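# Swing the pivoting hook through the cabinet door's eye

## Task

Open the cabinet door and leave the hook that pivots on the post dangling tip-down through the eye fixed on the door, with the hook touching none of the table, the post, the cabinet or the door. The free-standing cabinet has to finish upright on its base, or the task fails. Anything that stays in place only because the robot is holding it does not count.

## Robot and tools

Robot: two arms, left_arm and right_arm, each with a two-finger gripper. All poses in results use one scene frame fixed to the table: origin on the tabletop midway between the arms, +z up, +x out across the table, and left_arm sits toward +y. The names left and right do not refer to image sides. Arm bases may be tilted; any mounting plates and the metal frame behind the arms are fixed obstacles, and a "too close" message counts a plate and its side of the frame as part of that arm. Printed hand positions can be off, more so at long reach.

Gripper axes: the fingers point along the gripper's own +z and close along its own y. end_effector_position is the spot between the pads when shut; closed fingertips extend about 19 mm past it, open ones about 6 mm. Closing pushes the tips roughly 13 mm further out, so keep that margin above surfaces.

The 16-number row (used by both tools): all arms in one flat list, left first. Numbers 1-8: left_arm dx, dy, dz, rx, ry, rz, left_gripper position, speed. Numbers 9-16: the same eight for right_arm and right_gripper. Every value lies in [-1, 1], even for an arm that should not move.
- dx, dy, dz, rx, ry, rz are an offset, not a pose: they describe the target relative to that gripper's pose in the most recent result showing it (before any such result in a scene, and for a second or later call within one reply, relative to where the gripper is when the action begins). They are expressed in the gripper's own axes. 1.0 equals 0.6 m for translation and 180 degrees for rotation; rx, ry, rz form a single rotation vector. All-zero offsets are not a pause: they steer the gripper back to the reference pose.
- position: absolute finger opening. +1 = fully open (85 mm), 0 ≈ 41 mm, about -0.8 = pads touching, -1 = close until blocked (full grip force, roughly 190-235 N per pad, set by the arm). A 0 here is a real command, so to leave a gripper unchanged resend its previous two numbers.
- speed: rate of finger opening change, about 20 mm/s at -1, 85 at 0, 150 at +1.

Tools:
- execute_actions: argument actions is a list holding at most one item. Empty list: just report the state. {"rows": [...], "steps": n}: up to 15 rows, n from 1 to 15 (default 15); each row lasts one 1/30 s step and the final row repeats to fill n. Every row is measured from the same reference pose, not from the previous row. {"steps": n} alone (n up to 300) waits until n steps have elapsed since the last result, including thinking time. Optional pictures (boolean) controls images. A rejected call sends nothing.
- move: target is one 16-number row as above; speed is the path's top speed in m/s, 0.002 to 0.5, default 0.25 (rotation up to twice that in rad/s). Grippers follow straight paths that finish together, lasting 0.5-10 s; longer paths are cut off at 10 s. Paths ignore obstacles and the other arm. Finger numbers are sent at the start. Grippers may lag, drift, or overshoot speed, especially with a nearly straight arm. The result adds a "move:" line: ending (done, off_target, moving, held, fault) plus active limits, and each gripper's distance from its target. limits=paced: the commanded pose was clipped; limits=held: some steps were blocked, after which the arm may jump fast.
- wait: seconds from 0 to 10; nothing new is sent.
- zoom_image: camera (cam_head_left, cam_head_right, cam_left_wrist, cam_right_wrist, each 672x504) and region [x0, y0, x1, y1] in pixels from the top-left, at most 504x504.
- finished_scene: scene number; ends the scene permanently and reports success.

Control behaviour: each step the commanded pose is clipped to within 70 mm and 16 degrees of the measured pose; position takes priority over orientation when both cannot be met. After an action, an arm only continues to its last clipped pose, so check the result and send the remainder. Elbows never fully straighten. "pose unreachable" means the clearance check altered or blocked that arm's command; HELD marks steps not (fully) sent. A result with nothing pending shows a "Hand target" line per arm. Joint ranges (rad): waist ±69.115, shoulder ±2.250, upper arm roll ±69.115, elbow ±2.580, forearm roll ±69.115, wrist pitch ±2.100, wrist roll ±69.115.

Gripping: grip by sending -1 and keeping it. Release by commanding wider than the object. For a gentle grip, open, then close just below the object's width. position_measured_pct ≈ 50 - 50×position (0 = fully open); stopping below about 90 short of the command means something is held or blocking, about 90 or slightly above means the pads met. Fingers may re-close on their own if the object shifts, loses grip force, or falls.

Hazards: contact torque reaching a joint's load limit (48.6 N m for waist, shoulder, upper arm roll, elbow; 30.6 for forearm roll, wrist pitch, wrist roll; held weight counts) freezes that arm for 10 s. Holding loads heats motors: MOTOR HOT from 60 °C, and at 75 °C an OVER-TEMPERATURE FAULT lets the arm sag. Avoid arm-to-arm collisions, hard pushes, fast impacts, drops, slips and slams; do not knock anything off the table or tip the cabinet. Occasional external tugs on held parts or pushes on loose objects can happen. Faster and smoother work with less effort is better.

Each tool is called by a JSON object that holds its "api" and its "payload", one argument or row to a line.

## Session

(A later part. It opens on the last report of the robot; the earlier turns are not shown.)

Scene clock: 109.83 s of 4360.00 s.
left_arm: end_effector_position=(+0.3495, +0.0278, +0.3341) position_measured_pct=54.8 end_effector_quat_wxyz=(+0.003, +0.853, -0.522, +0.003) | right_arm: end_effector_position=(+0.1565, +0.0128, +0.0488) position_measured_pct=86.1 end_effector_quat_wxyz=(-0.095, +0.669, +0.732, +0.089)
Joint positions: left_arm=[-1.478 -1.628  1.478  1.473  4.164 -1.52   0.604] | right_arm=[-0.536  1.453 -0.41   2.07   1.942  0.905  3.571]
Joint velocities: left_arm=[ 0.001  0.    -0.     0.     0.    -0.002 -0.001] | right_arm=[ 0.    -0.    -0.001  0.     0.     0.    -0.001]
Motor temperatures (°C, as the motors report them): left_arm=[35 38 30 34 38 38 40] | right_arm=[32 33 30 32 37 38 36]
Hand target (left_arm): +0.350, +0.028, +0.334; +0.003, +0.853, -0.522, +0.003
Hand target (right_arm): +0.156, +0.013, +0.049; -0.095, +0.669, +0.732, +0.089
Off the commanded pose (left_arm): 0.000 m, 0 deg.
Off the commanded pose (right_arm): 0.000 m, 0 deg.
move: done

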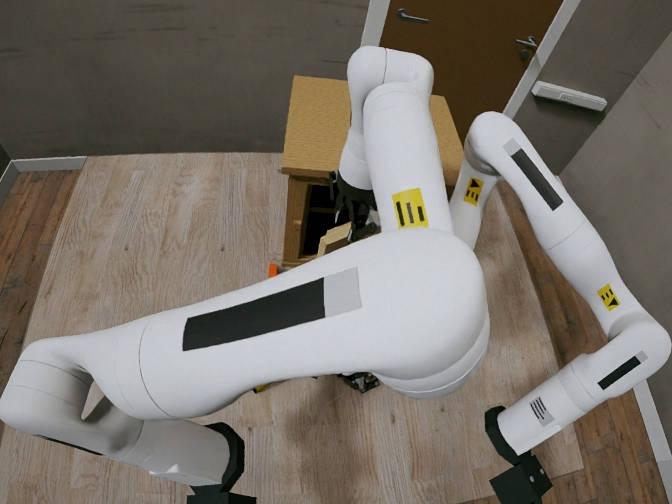

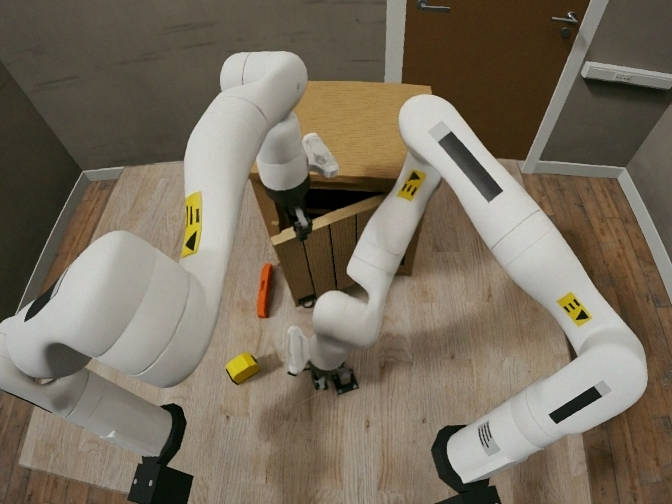

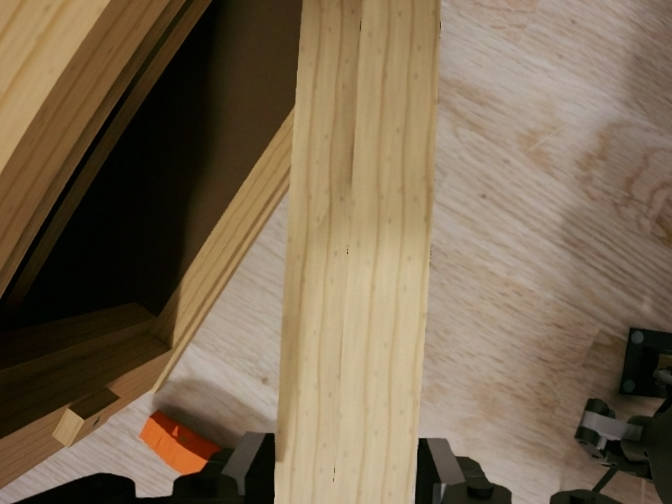

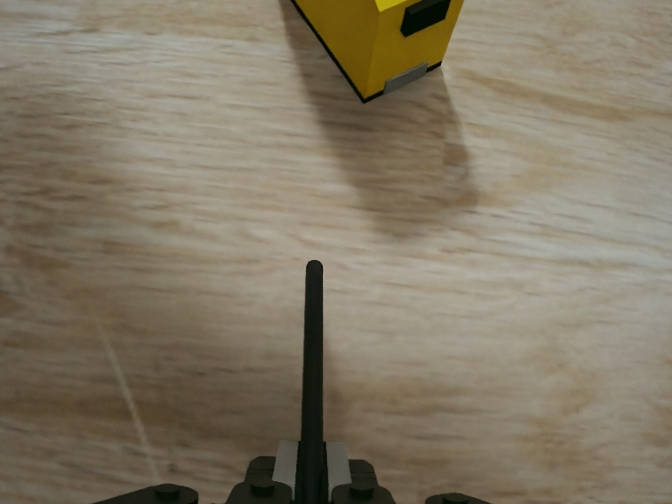

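{"api": "move", "payload": {
  "target": [0,0,0,0,0,0,-0.1,0, 0.028,0,-0.053,0,0.117,0,-0.75,-0.5],
  "speed": 0.06
}}

{"api": "move", "payload": {
  "target": [0,0,0,0,0,0,-0.1,0, 0.0167,0,-0.029,0,0.04,0,-0.75,-0.5],
  "speed": 0.05
}}

Scene clock: 118.13 s of 4360.00 s.
left_arm: end_effector_position=(+0.3495, +0.0278, +0.3341) position_measured_pct=54.8 end_effector_quat_wxyz=(+0.003, +0.853, -0.522, +0.003) | right_arm: end_effector_position=(+0.1552, +0.0221, +0.0845) position_measured_pct=86.1 end_effector_quat_wxyz=(-0.228, +0.641, +0.702, +0.211)
Joint positions: left_arm=[-1.478 -1.628  1.478  1.473  4.164 -1.52   0.604] | right_arm=[-0.258  1.454 -0.481  2.31   2.547  1.007  3.34 ]
Joint velocities: left_arm=[ 0.    -0.001 -0.    -0.     0.     0.001  0.001] | right_arm=[ 0.005  0.    -0.001  0.001  0.007  0.    -0.003]
Motor temperatures (°C, as the motors report them): left_arm=[35 38 30 34 38 38 40] | right_arm=[32 33 30 32 37 38 36]
Hand target (left_arm): +0.350, +0.028, +0.334; +0.003, +0.853, -0.522, +0.003
Hand target (right_arm): +0.155, +0.021, +0.084; -0.228, +0.641, +0.702, +0.210
Off the commanded pose (left_arm): 0.000 m, 0 deg.
Off the commanded pose (right_arm): 0.002 m, 0 deg.
After step 90, 2.00 s passed at rest.
move: done

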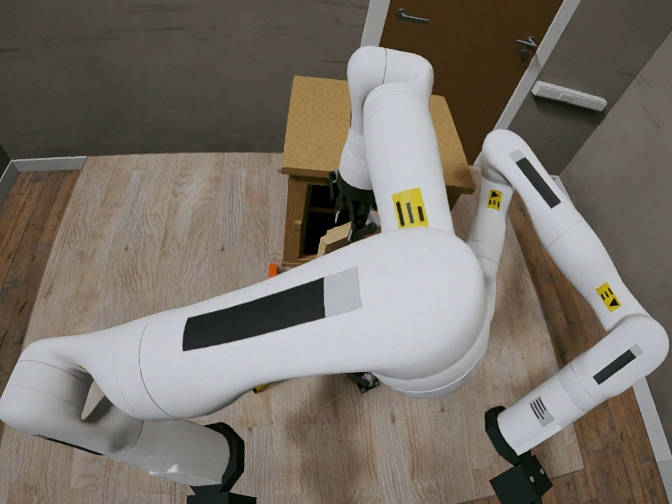

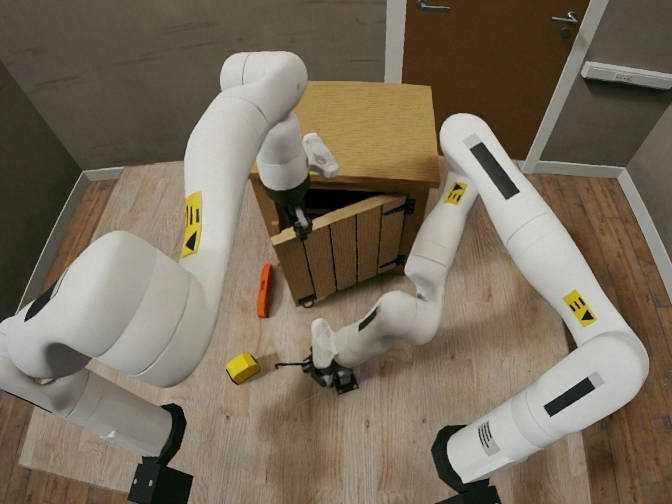

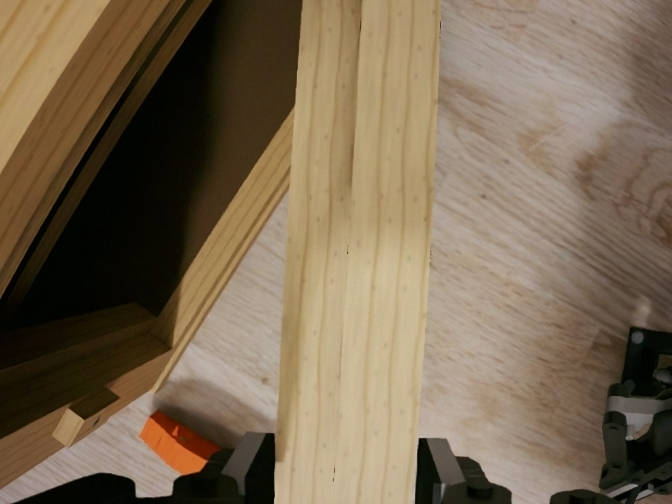

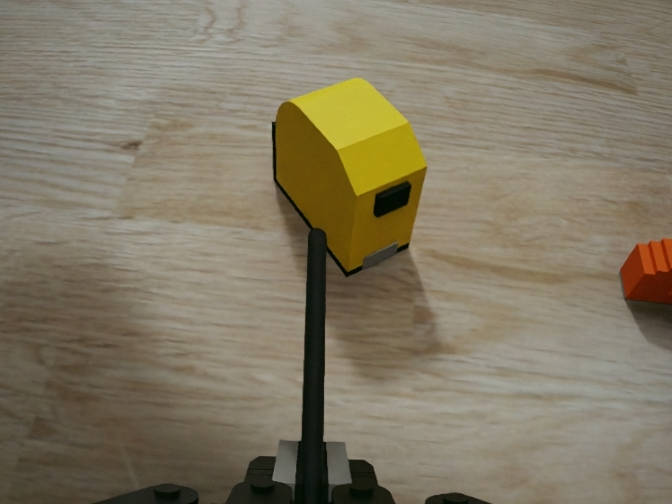

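Scene clock: 119.63 s of 4360.00 s.
left_arm: end_effector_position=(+0.3495, +0.0278, +0.3341) position_measured_pct=54.8 end_effector_quat_wxyz=(+0.003, +0.853, -0.522, +0.003) | right_arm: end_effector_position=(+0.1555, +0.0187, +0.1028) position_measured_pct=86.1 end_effector_quat_wxyz=(-0.270, +0.627, +0.686, +0.249)
Joint positions: left_arm=[-1.478 -1.628  1.478  1.473  4.164 -1.52   0.604] | right_arm=[-0.146  1.457 -0.497  2.381  2.724  1.038  3.326]
Joint velocities: left_arm=[ 0.001  0.    -0.    -0.001 -0.001  0.    -0.   ] | right_arm=[ 0.006  0.001 -0.002  0.001  0.004 -0.001 -0.001]
Motor temperatures (°C, as the motors report them): left_arm=[35 38 30 34 38 38 40] | right_arm=[32 33 30 32 37 38 36]
Hand target (left_arm): +0.350, +0.028, +0.334; +0.003, +0.853, -0.522, +0.003
Hand target (right_arm): +0.155, +0.020, +0.105; -0.272, +0.626, +0.686, +0.251
Off the commanded pose (left_arm): 0.000 m, 0 deg.
Off the commanded pose (right_arm): 0.002 m, 0 deg.
move: done

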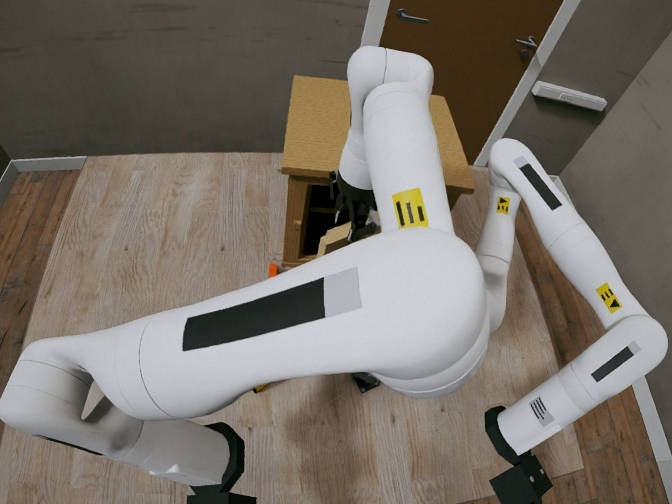

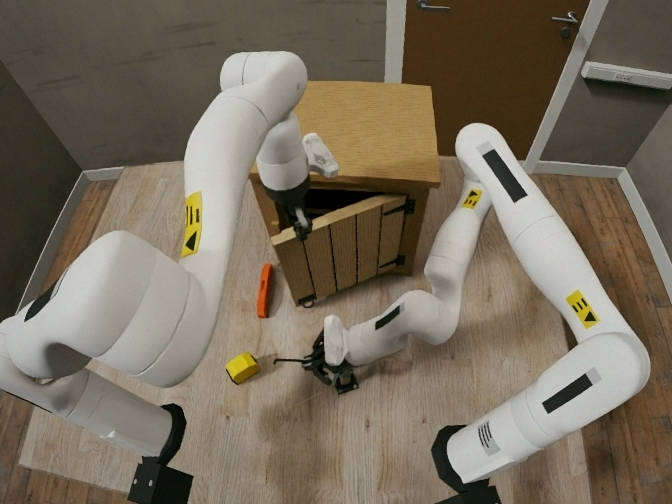

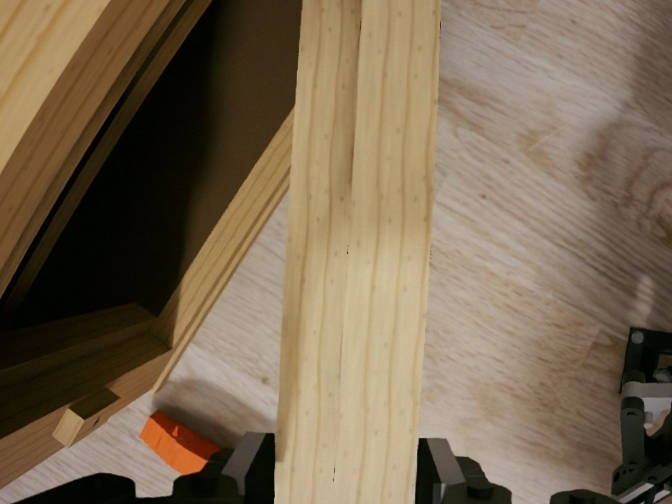

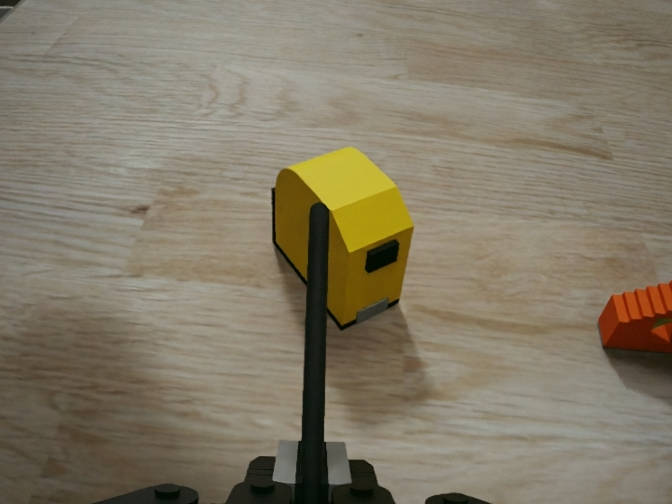

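{"api": "execute_actions", "payload": {
  "actions": []
}}

Scene clock: 137.37 s of 4360.00 s.
left_arm: end_effector_position=(+0.3495, +0.0278, +0.3341) position_measured_pct=54.8 end_effector_quat_wxyz=(+0.003, +0.853, -0.522, +0.003) | right_arm: end_effector_position=(+0.1556, +0.0187, +0.1029) position_measured_pct=86.1 end_effector_quat_wxyz=(-0.271, +0.627, +0.686, +0.249)
Joint positions: left_arm=[-1.478 -1.628  1.478  1.473  4.164 -1.52   0.604] | right_arm=[-0.146  1.457 -0.497  2.381  2.725  1.038  3.326]
Joint velocities: left_arm=[-0.     0.     0.     0.001 -0.     0.001  0.001] | right_arm=[-0.    -0.    -0.002  0.    -0.001  0.    -0.001]
Motor temperatures (°C, as the motors report them): left_arm=[36 39 31 34 38 38 40] | right_arm=[33 33 31 32 37 38 36]
Hand target (left_arm): +0.350, +0.028, +0.334; +0.003, +0.853, -0.522, +0.003
Hand target (right_arm): +0.155, +0.020, +0.105; -0.272, +0.626, +0.686, +0.251
Off the commanded pose (left_arm): 0.000 m, 0 deg.
Off the commanded pose (right_arm): 0.002 m, 0 deg.
Steps of this call (steps 1 to 90: nothing new was sent; then 14.73 s passed at rest). Readings (end_effector_position | what the end effector reports):
1: left_arm (+0.3495, +0.0278, +0.3341) | right_arm (+0.1556, +0.0187, +0.1029) | left_arm position_measured_pct=54.8 | right_arm position_measured_pct=86.1
2: left_arm (+0.3495, +0.0278, +0.3341) | right_arm (+0.1556, +0.0187, +0.1029) | left_arm position_measured_pct=54.8 | right_arm position_measured_pct=86.1
4: left_arm (+0.3495, +0.0278, +0.3341) | right_arm (+0.1556, +0.0187, +0.1029) | left_arm position_measured_pct=54.8 | right_arm position_measured_pct=86.1
8: left_arm (+0.3495, +0.0278, +0.3341) | right_arm (+0.1556, +0.0187, +0.1029) | left_arm position_measured_pct=54.8 | right_arm position_measured_pct=86.1
90: the state above

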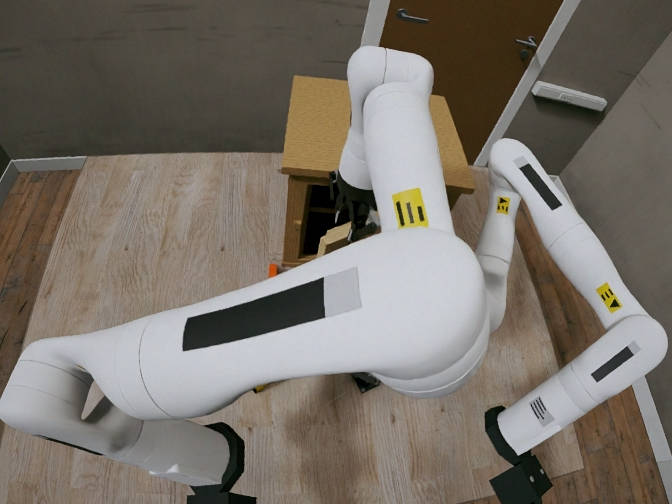

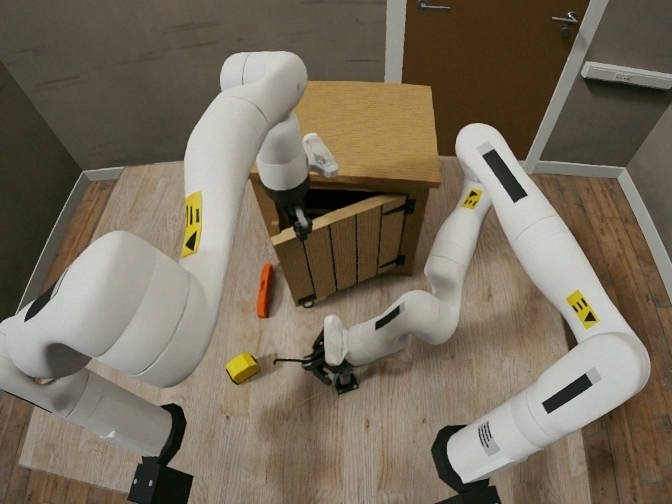

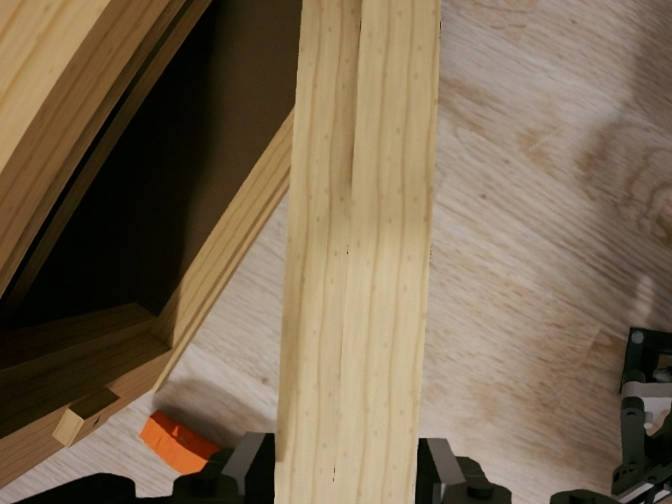

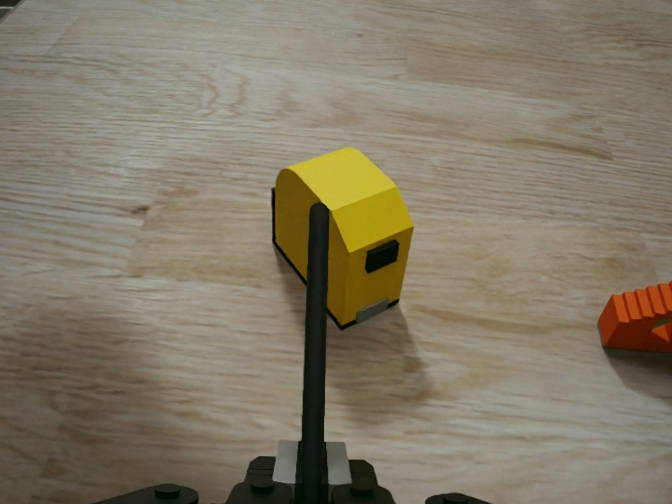

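{"api": "move", "payload": {
  "target": [0,0,0,0,0,0,-0.1,0,-0.0041,0.038,-0.0039,-0.065,0,0.0685,-0.75,-0.5],
  "speed": 0.05
}}

{"api": "move", "payload": {
  "target": [0,0,0,0,0,0,-0.1,0,-0.0041,0.038,-0.0039,-0.065,0,0.0685,-0.75,-0.5],
  "speed": 0.05
}}

Scene clock: 146.83 s of 4360.00 s.
left_arm: end_effector_position=(+0.3495, +0.0278, +0.3341) position_measured_pct=54.8 end_effector_quat_wxyz=(+0.003, +0.853, -0.522, +0.003) | right_arm: end_effector_position=(+0.1812, +0.0155, +0.1041) position_measured_pct=86.1 end_effector_quat_wxyz=(-0.230, +0.722, +0.585, +0.287)
Joint positions: left_arm=[-1.478 -1.628  1.478  1.473  4.164 -1.52   0.604] | right_arm=[-0.162  1.586 -0.555  2.427  2.729  1.423  3.106]
Joint velocities: left_arm=[ 0.    -0.     0.     0.    -0.001 -0.     0.001] | right_arm=[-0.012  0.006  0.013 -0.003  0.009  0.002 -0.024]
Motor temperatures (°C, as the motors report them): left_arm=[36 39 31 34 38 38 40] | right_arm=[33 33 31 32 37 38 36]
Hand target (left_arm): +0.350, +0.028, +0.334; +0.003, +0.853, -0.522, +0.003
Hand target (right_arm): +0.179, +0.018, +0.103; -0.231, +0.722, +0.586, +0.287
Off the commanded pose (left_arm): 0.000 m, 0 deg.
Off the commanded pose (right_arm): 0.003 m, 0 deg.
After step 90, 3.27 s passed at rest.
move: done

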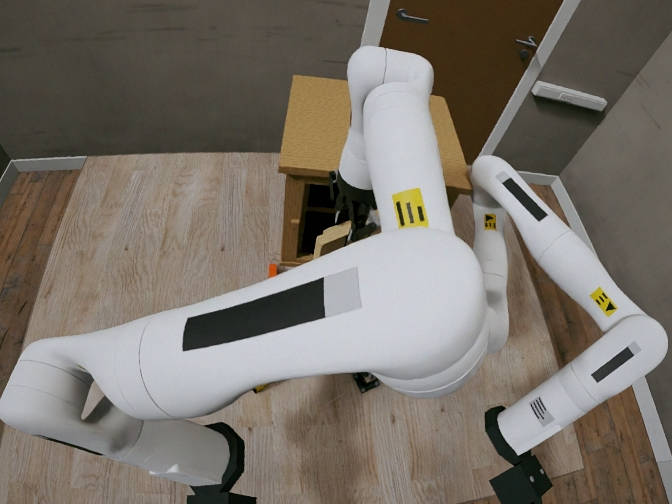

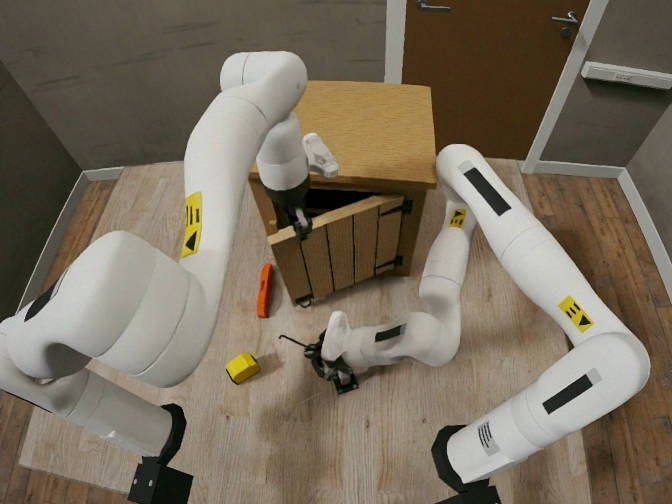

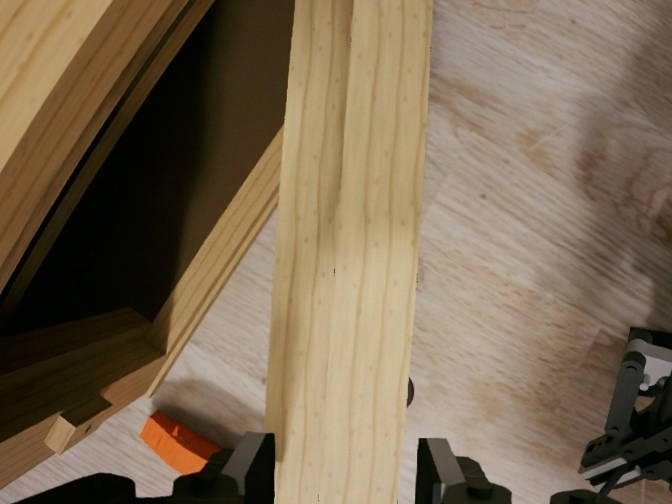

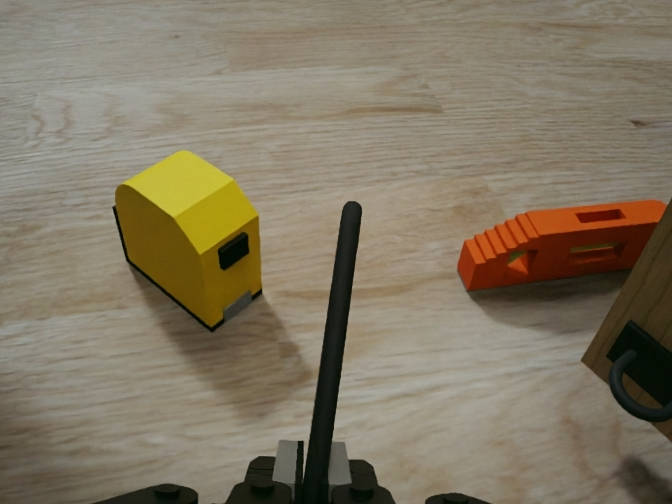

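Scene clock: 150.03 s of 4360.00 s.
left_arm: end_effector_position=(+0.3496, +0.0278, +0.3341) position_measured_pct=54.8 end_effector_quat_wxyz=(+0.003, +0.853, -0.522, +0.003) | right_arm: end_effector_position=(+0.1991, +0.0072, +0.1034) position_measured_pct=86.1 end_effector_quat_wxyz=(-0.190, +0.801, +0.473, +0.313)
Joint positions: left_arm=[-1.478 -1.628  1.478  1.473  4.164 -1.52   0.604] | right_arm=[-0.236  1.71  -0.591  2.422  2.675  1.748  2.847]
Joint velocities: left_arm=[-0.001  0.     0.     0.001  0.     0.001 -0.002] | right_arm=[ 0.002  0.004 -0.004 -0.001  0.001  0.004  0.002]
Motor temperatures (°C, as the motors report them): left_arm=[36 39 31 34 38 38 40] | right_arm=[33 32 31 32 37 38 36]
Hand target (left_arm): +0.350, +0.028, +0.334; +0.003, +0.853, -0.522, +0.003
Hand target (right_arm): +0.203, +0.008, +0.104; -0.185, +0.801, +0.472, +0.319
Off the commanded pose (left_arm): 0.000 m, 0 deg.
Off the commanded pose (right_arm): 0.004 m, 1 deg.
move: off_target (right_arm)

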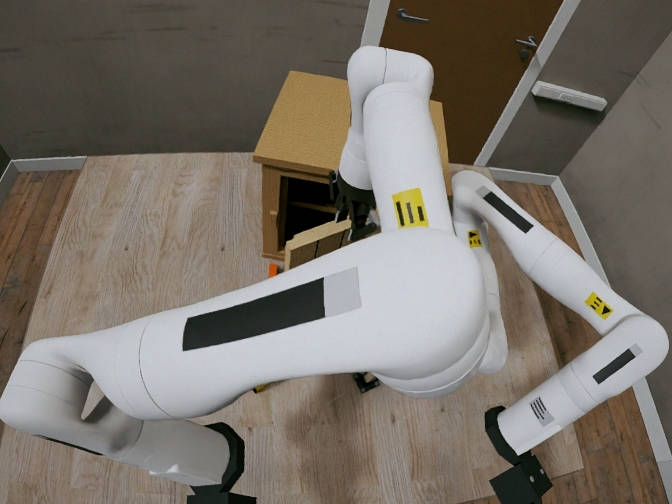

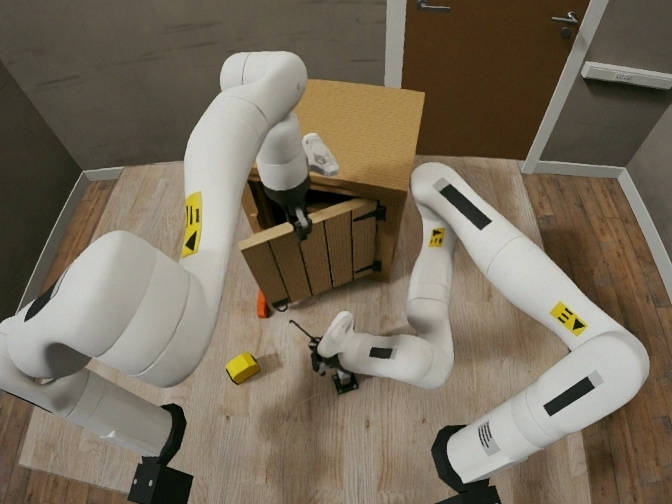

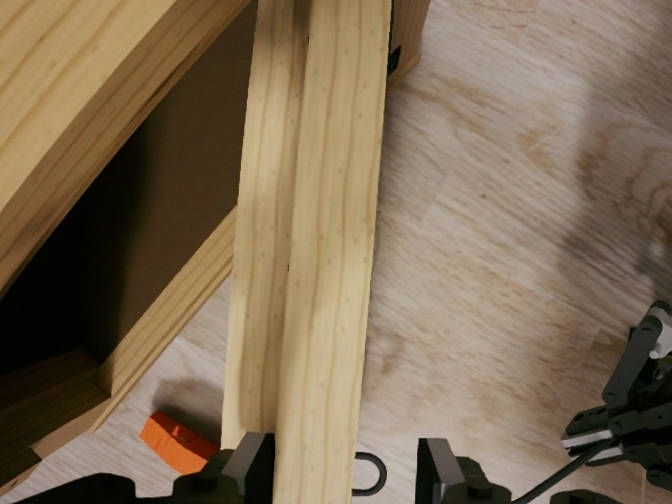

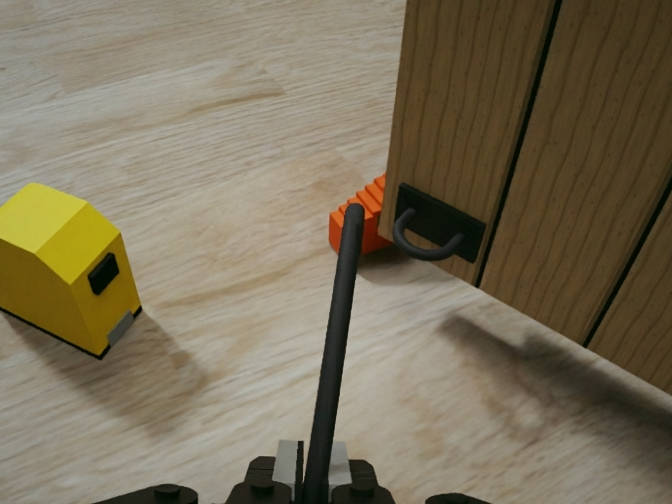

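{"api": "move", "payload": {
  "target": [0,0,0,0,0,0,-0.1,0,0,0,0,0,-0.08,0,-0.75,-0.5],
  "speed": 0.05
}}

Scene clock: 183.10 s of 4360.00 s.
left_arm: end_effector_position=(+0.3496, +0.0278, +0.3341) position_measured_pct=54.8 end_effector_quat_wxyz=(+0.003, +0.853, -0.522, +0.003) | right_arm: end_effector_position=(+0.1936, +0.0069, +0.1011) position_measured_pct=86.1 end_effector_quat_wxyz=(-0.131, +0.834, +0.495, +0.205)
Joint positions: left_arm=[-1.478 -1.628  1.478  1.473  4.164 -1.52   0.604] | right_arm=[-0.285  1.598 -0.762  2.287  2.241  1.556  2.981]
Joint velocities: left_arm=[-0.     0.     0.     0.001  0.001  0.     0.   ] | right_arm=[-0.005 -0.005  0.004 -0.001 -0.004 -0.007 -0.003]
Motor temperatures (°C, as the motors report them): left_arm=[36 39 31 34 38 38 40] | right_arm=[33 32 31 32 37 39 36]
Hand target (left_arm): +0.350, +0.028, +0.334; +0.003, +0.853, -0.522, +0.003
Hand target (right_arm): +0.199, +0.007, +0.103; -0.129, +0.835, +0.493, +0.211
Off the commanded pose (left_arm): 0.000 m, 0 deg.
Off the commanded pose (right_arm): 0.006 m, 1 deg.
After step 90, 27.33 s passed at rest.
move: off_target (right_arm)

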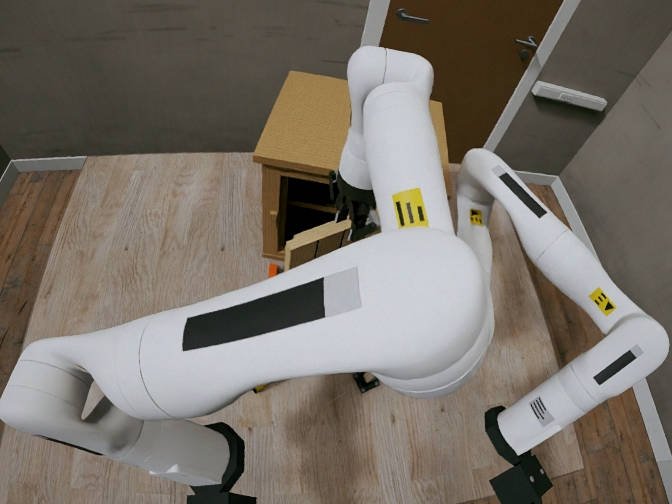

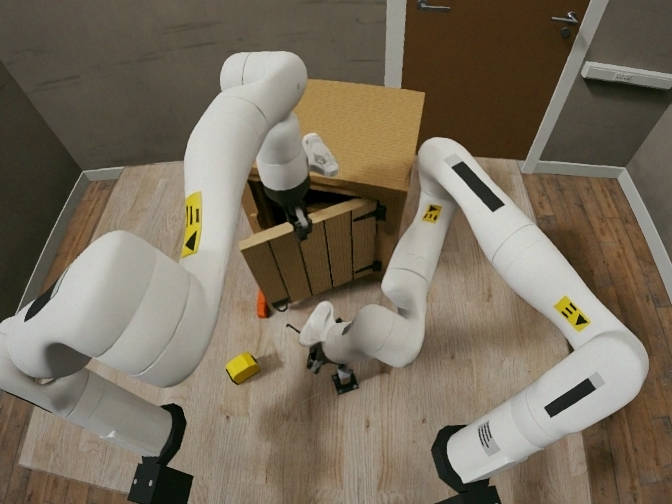

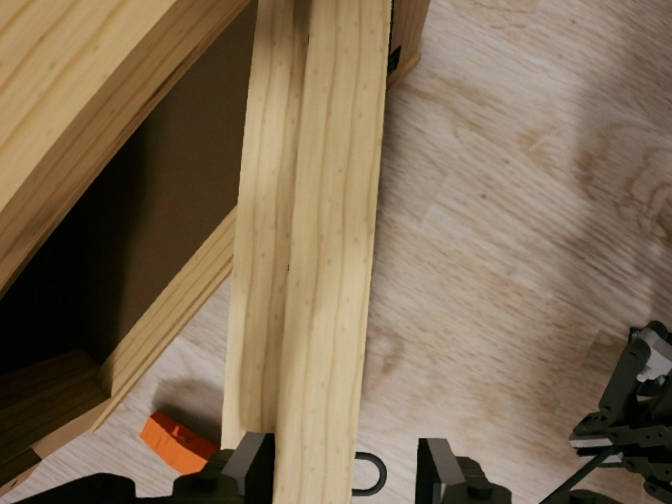

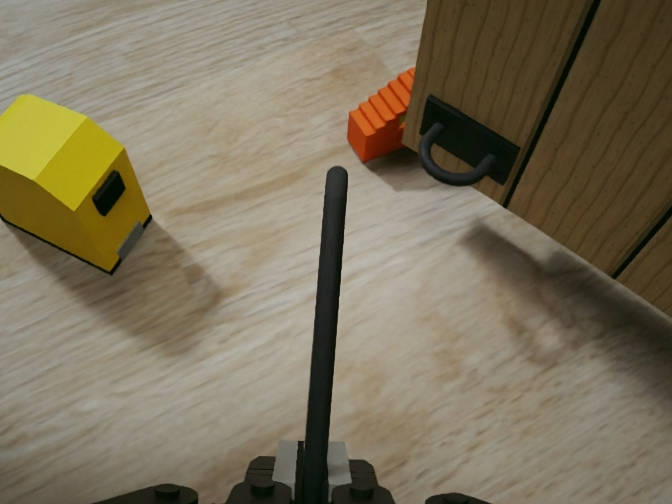

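{"api": "move", "payload": {
  "target": [0,0,0,0,0,0,-0.1,0,0.005,0.019,-0.02,-0.026,0,0.049,-0.75,-0.5],
  "speed": 0.04
}}

Scene clock: 202.70 s of 4360.00 s.
left_arm: end_effector_position=(+0.3496, +0.0278, +0.3341) position_measured_pct=54.8 end_effector_quat_wxyz=(+0.003, +0.853, -0.522, +0.003) | right_arm: end_effector_position=(+0.1983, -0.0028, +0.1096) position_measured_pct=86.1 end_effector_quat_wxyz=(-0.113, +0.875, +0.422, +0.209)
Joint positions: left_arm=[-1.478 -1.628  1.478  1.473  4.164 -1.52   0.604] | right_arm=[-0.322  1.62  -0.801  2.288  2.18   1.669  2.804]
Joint velocities: left_arm=[-0.     0.     0.     0.    -0.    -0.001 -0.001] | right_arm=[-0.    -0.     0.002 -0.    -0.    -0.001 -0.005]
Motor temperatures (°C, as the motors report them): left_arm=[36 40 31 34 38 38 40] | right_arm=[33 33 31 32 37 39 36]
Hand target (left_arm): +0.350, +0.028, +0.334; +0.003, +0.853, -0.522, +0.003
Hand target (right_arm): +0.202, -0.001, +0.113; -0.113, +0.874, +0.421, +0.215
Off the commanded pose (left_arm): 0.000 m, 0 deg.
Off the commanded pose (right_arm): 0.005 m, 1 deg.
After step 90, 14.20 s passed at rest.
move: off_target (right_arm)

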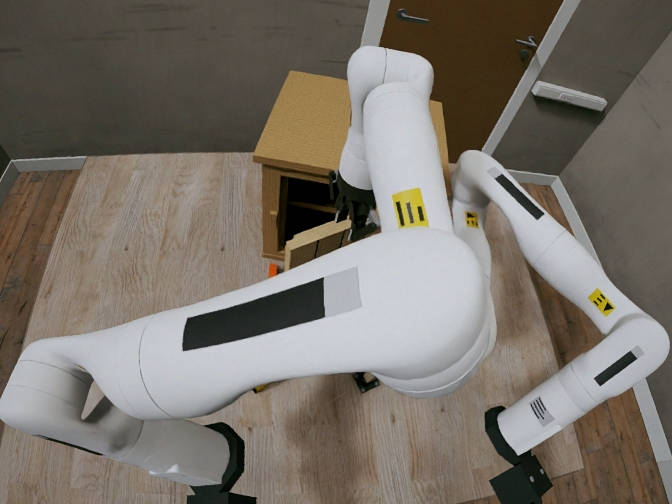

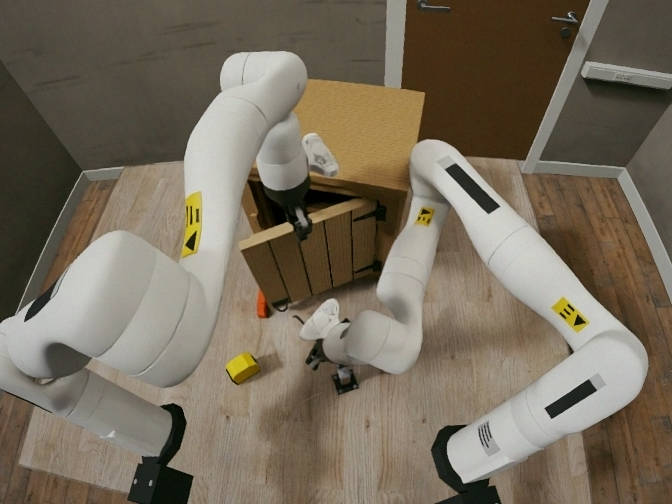

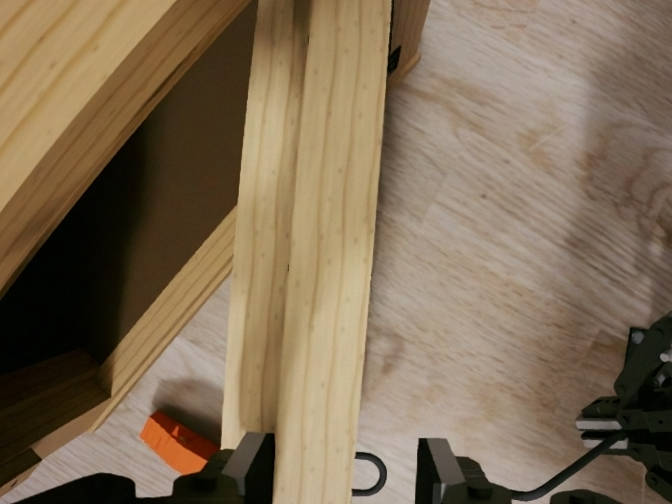

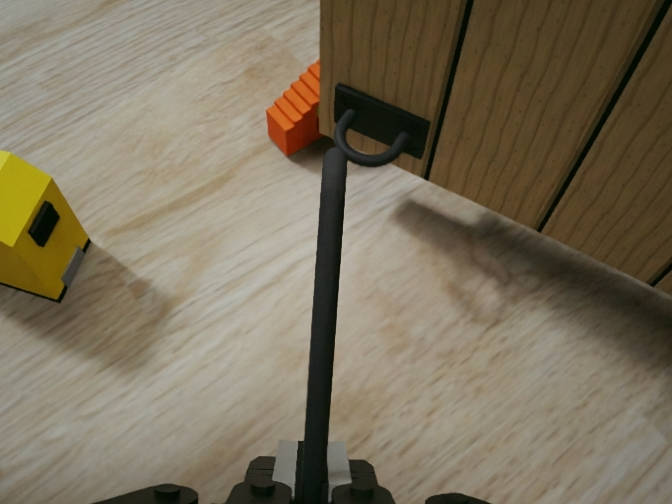

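{"api": "zoom_image", "payload": {
  "camera": "cam_head_right",
  "region": [240, 270, 400, 400]
}}

{"api": "move", "payload": {
  "target": [-0.075,0.04,0,0,0,-0.015,-0.1,0,0,0,0,0,0,0,-0.75,-0.5],
  "speed": 0.04
}}

Region (240, 270, 400, 400) of cam_head_right's 672x504 image, scaled by 3.150, with more detail than that image has; it fills the top 410 rows of this view, and the rest is white.

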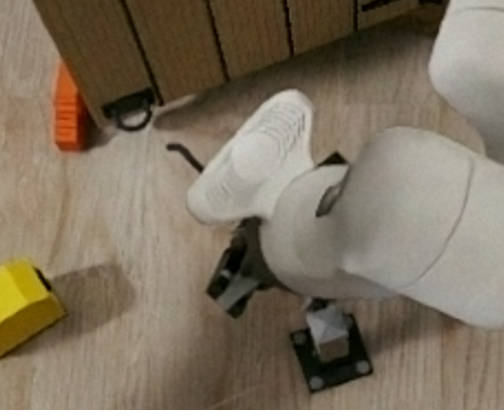

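Scene clock: 225.67 s of 4360.00 s.
left_arm: end_effector_position=(+0.3079, +0.0570, +0.3336) position_measured_pct=54.8 end_effector_quat_wxyz=(+0.003, +0.865, -0.501, +0.003) | right_arm: end_effector_position=(+0.1975, -0.0023, +0.1091) position_measured_pct=86.1 end_effector_quat_wxyz=(-0.114, +0.875, +0.422, +0.208)
Joint positions: left_arm=[-1.372 -1.628  1.464  1.657  4.159 -1.496  0.574] | right_arm=[-0.321  1.623 -0.802  2.287  2.181  1.668  2.804]
Joint velocities: left_arm=[ 0.005 -0.    -0.     0.002  0.     0.002  0.   ] | right_arm=[-0.     0.    -0.     0.     0.    -0.    -0.001]
Motor temperatures (°C, as the motors report them): left_arm=[36 40 31 34 38 38 40] | right_arm=[33 33 31 32 37 39 36]
Hand target (left_arm): +0.308, +0.057, +0.334; +0.003, +0.865, -0.502, +0.003
Hand target (right_arm): +0.198, -0.003, +0.110; -0.113, +0.875, +0.422, +0.209
Off the commanded pose (left_arm): 0.000 m, 0 deg.
Off the commanded pose (right_arm): 0.001 m, 0 deg.
After step 90, 18.43 s passed at rest.
move: done

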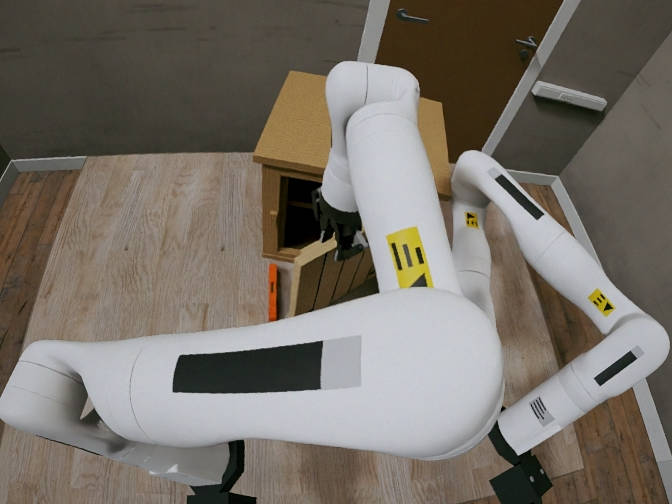

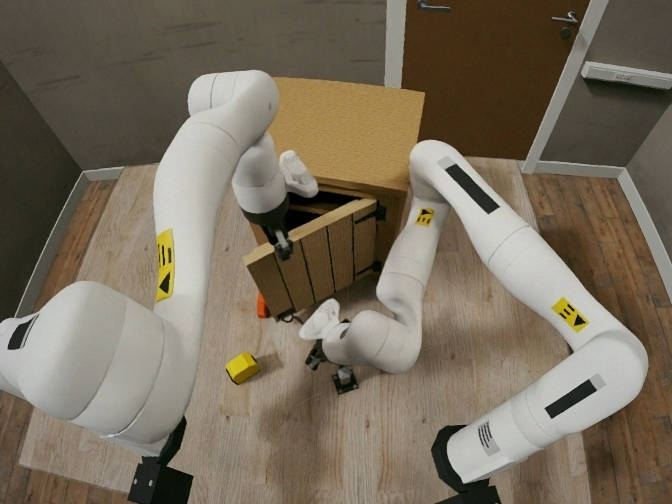

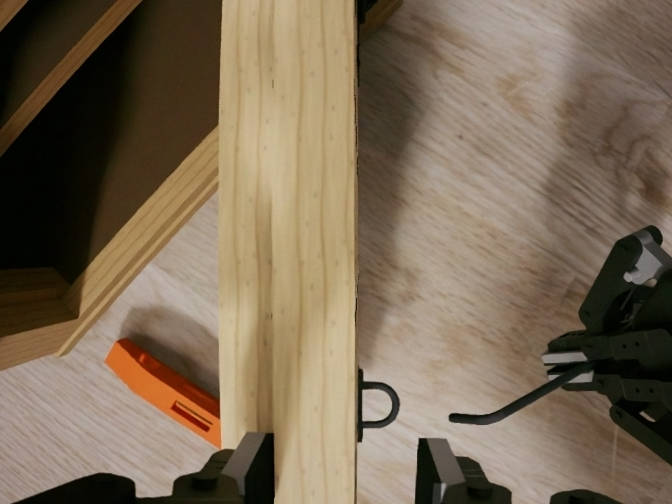

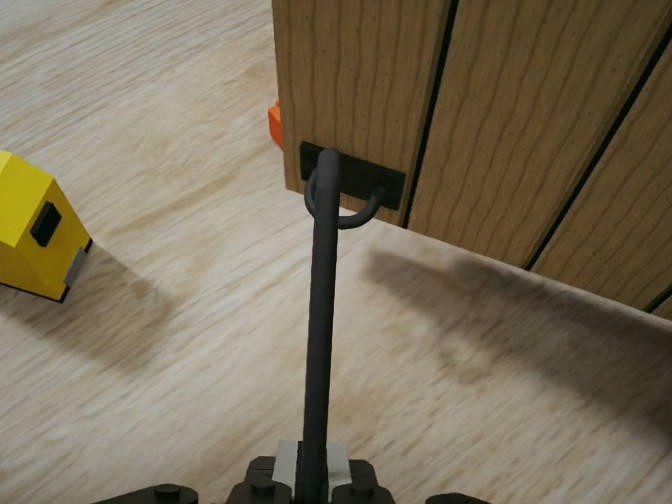

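{"api": "move", "payload": {
  "target": [0.004,0.055,0,0,0,-0.042,-0.1,0,0,0,0,0,0,0,-0.75,-0.5],
  "speed": 0.03
}}

Scene clock: 237.47 s of 4360.00 s.
left_arm: end_effector_position=(+0.2805, +0.0386, +0.3335) position_measured_pct=54.8 end_effector_quat_wxyz=(+0.003, +0.896, -0.443, +0.002) | right_arm: end_effector_position=(+0.1974, -0.0020, +0.1088) position_measured_pct=86.1 end_effector_quat_wxyz=(-0.114, +0.875, +0.421, +0.207)
Joint positions: left_arm=[-1.315 -1.67   1.462  1.659  4.191 -1.535  0.753] | right_arm=[-0.32   1.624 -0.802  2.286  2.182  1.668  2.804]
Joint velocities: left_arm=[ 0.002 -0.001  0.    -0.001 -0.     0.     0.   ] | right_arm=[-0.    -0.    -0.001 -0.     0.    -0.001  0.001]
Motor temperatures (°C, as the motors report them): left_arm=[36 40 31 34 38 38 40] | right_arm=[33 33 31 32 37 39 36]
Hand target (left_arm): +0.280, +0.039, +0.334; +0.003, +0.896, -0.443, +0.002
Hand target (right_arm): +0.197, -0.002, +0.109; -0.114, +0.875, +0.422, +0.208
Off the commanded pose (left_arm): 0.000 m, 0 deg.
Off the commanded pose (right_arm): 0.000 m, 0 deg.
After step 90, 6.37 s passed at rest.
move: done

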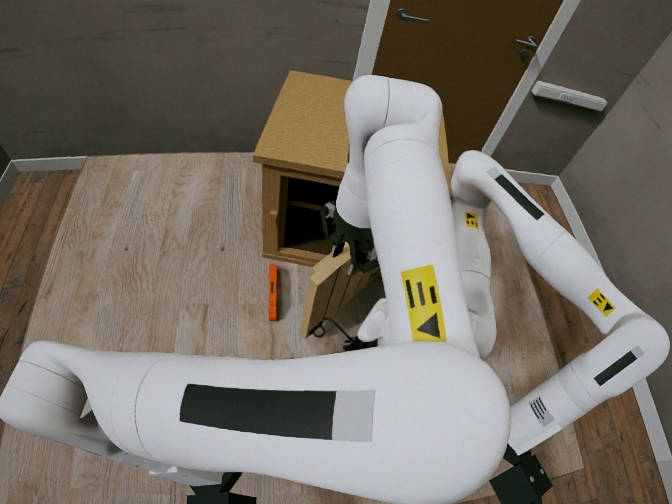

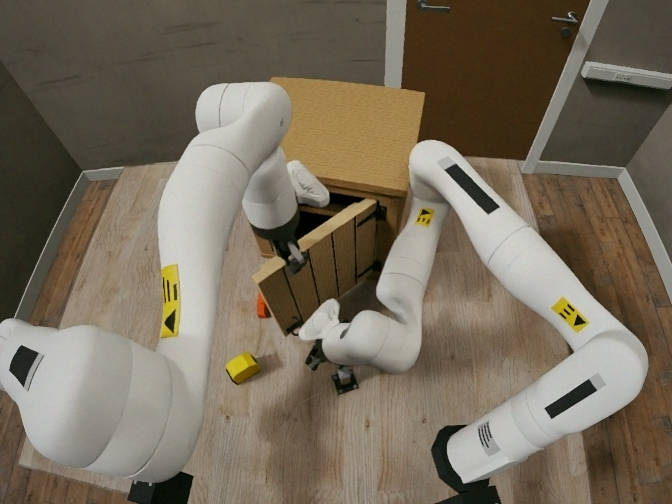

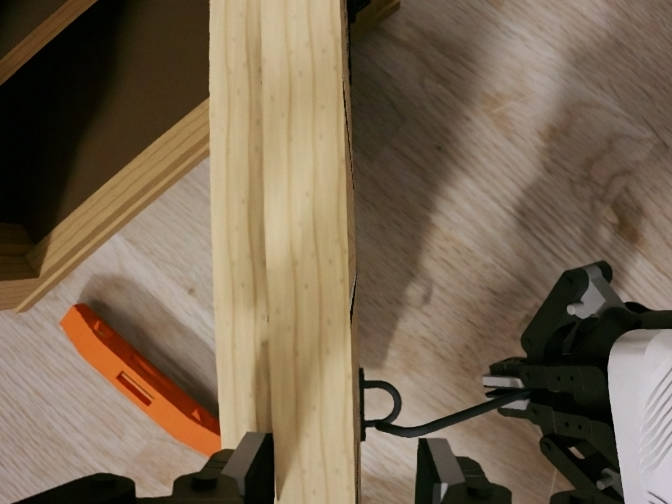

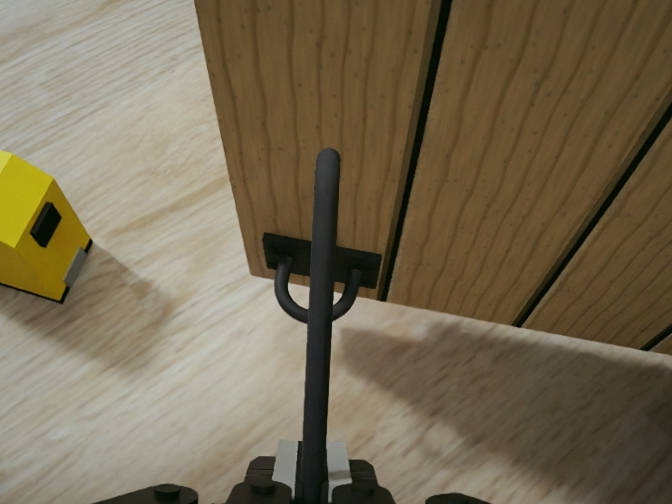

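{"api": "zoom_image", "payload": {
  "camera": "cam_left_wrist",
  "region": [330, 350, 490, 470]
}}

{"api": "zoom_image", "payload": {
  "camera": "cam_head_left",
  "region": [280, 280, 400, 360]
}}

Region (330, 350, 490, 470) of cam_left_wrist's 672x504 image, scaled by 3.150; it fills the top 378 rows of this view, and the rest is white.

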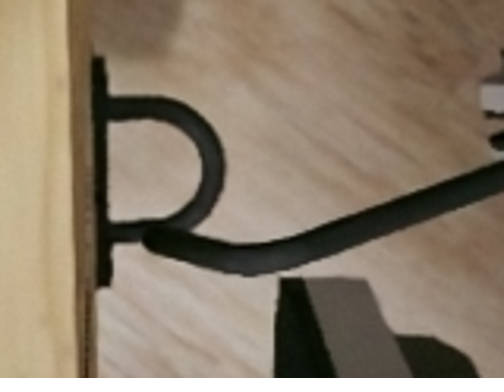

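Region (280, 280, 400, 360) of cam_head_left's 672x504 image, scaled by 4.200, with more detail than that image has.

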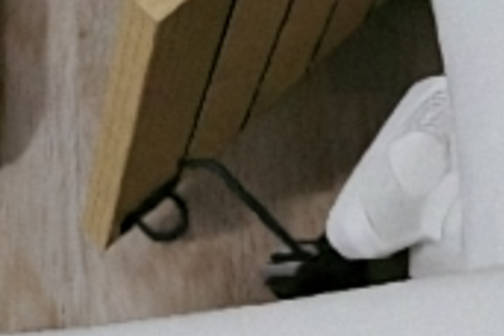

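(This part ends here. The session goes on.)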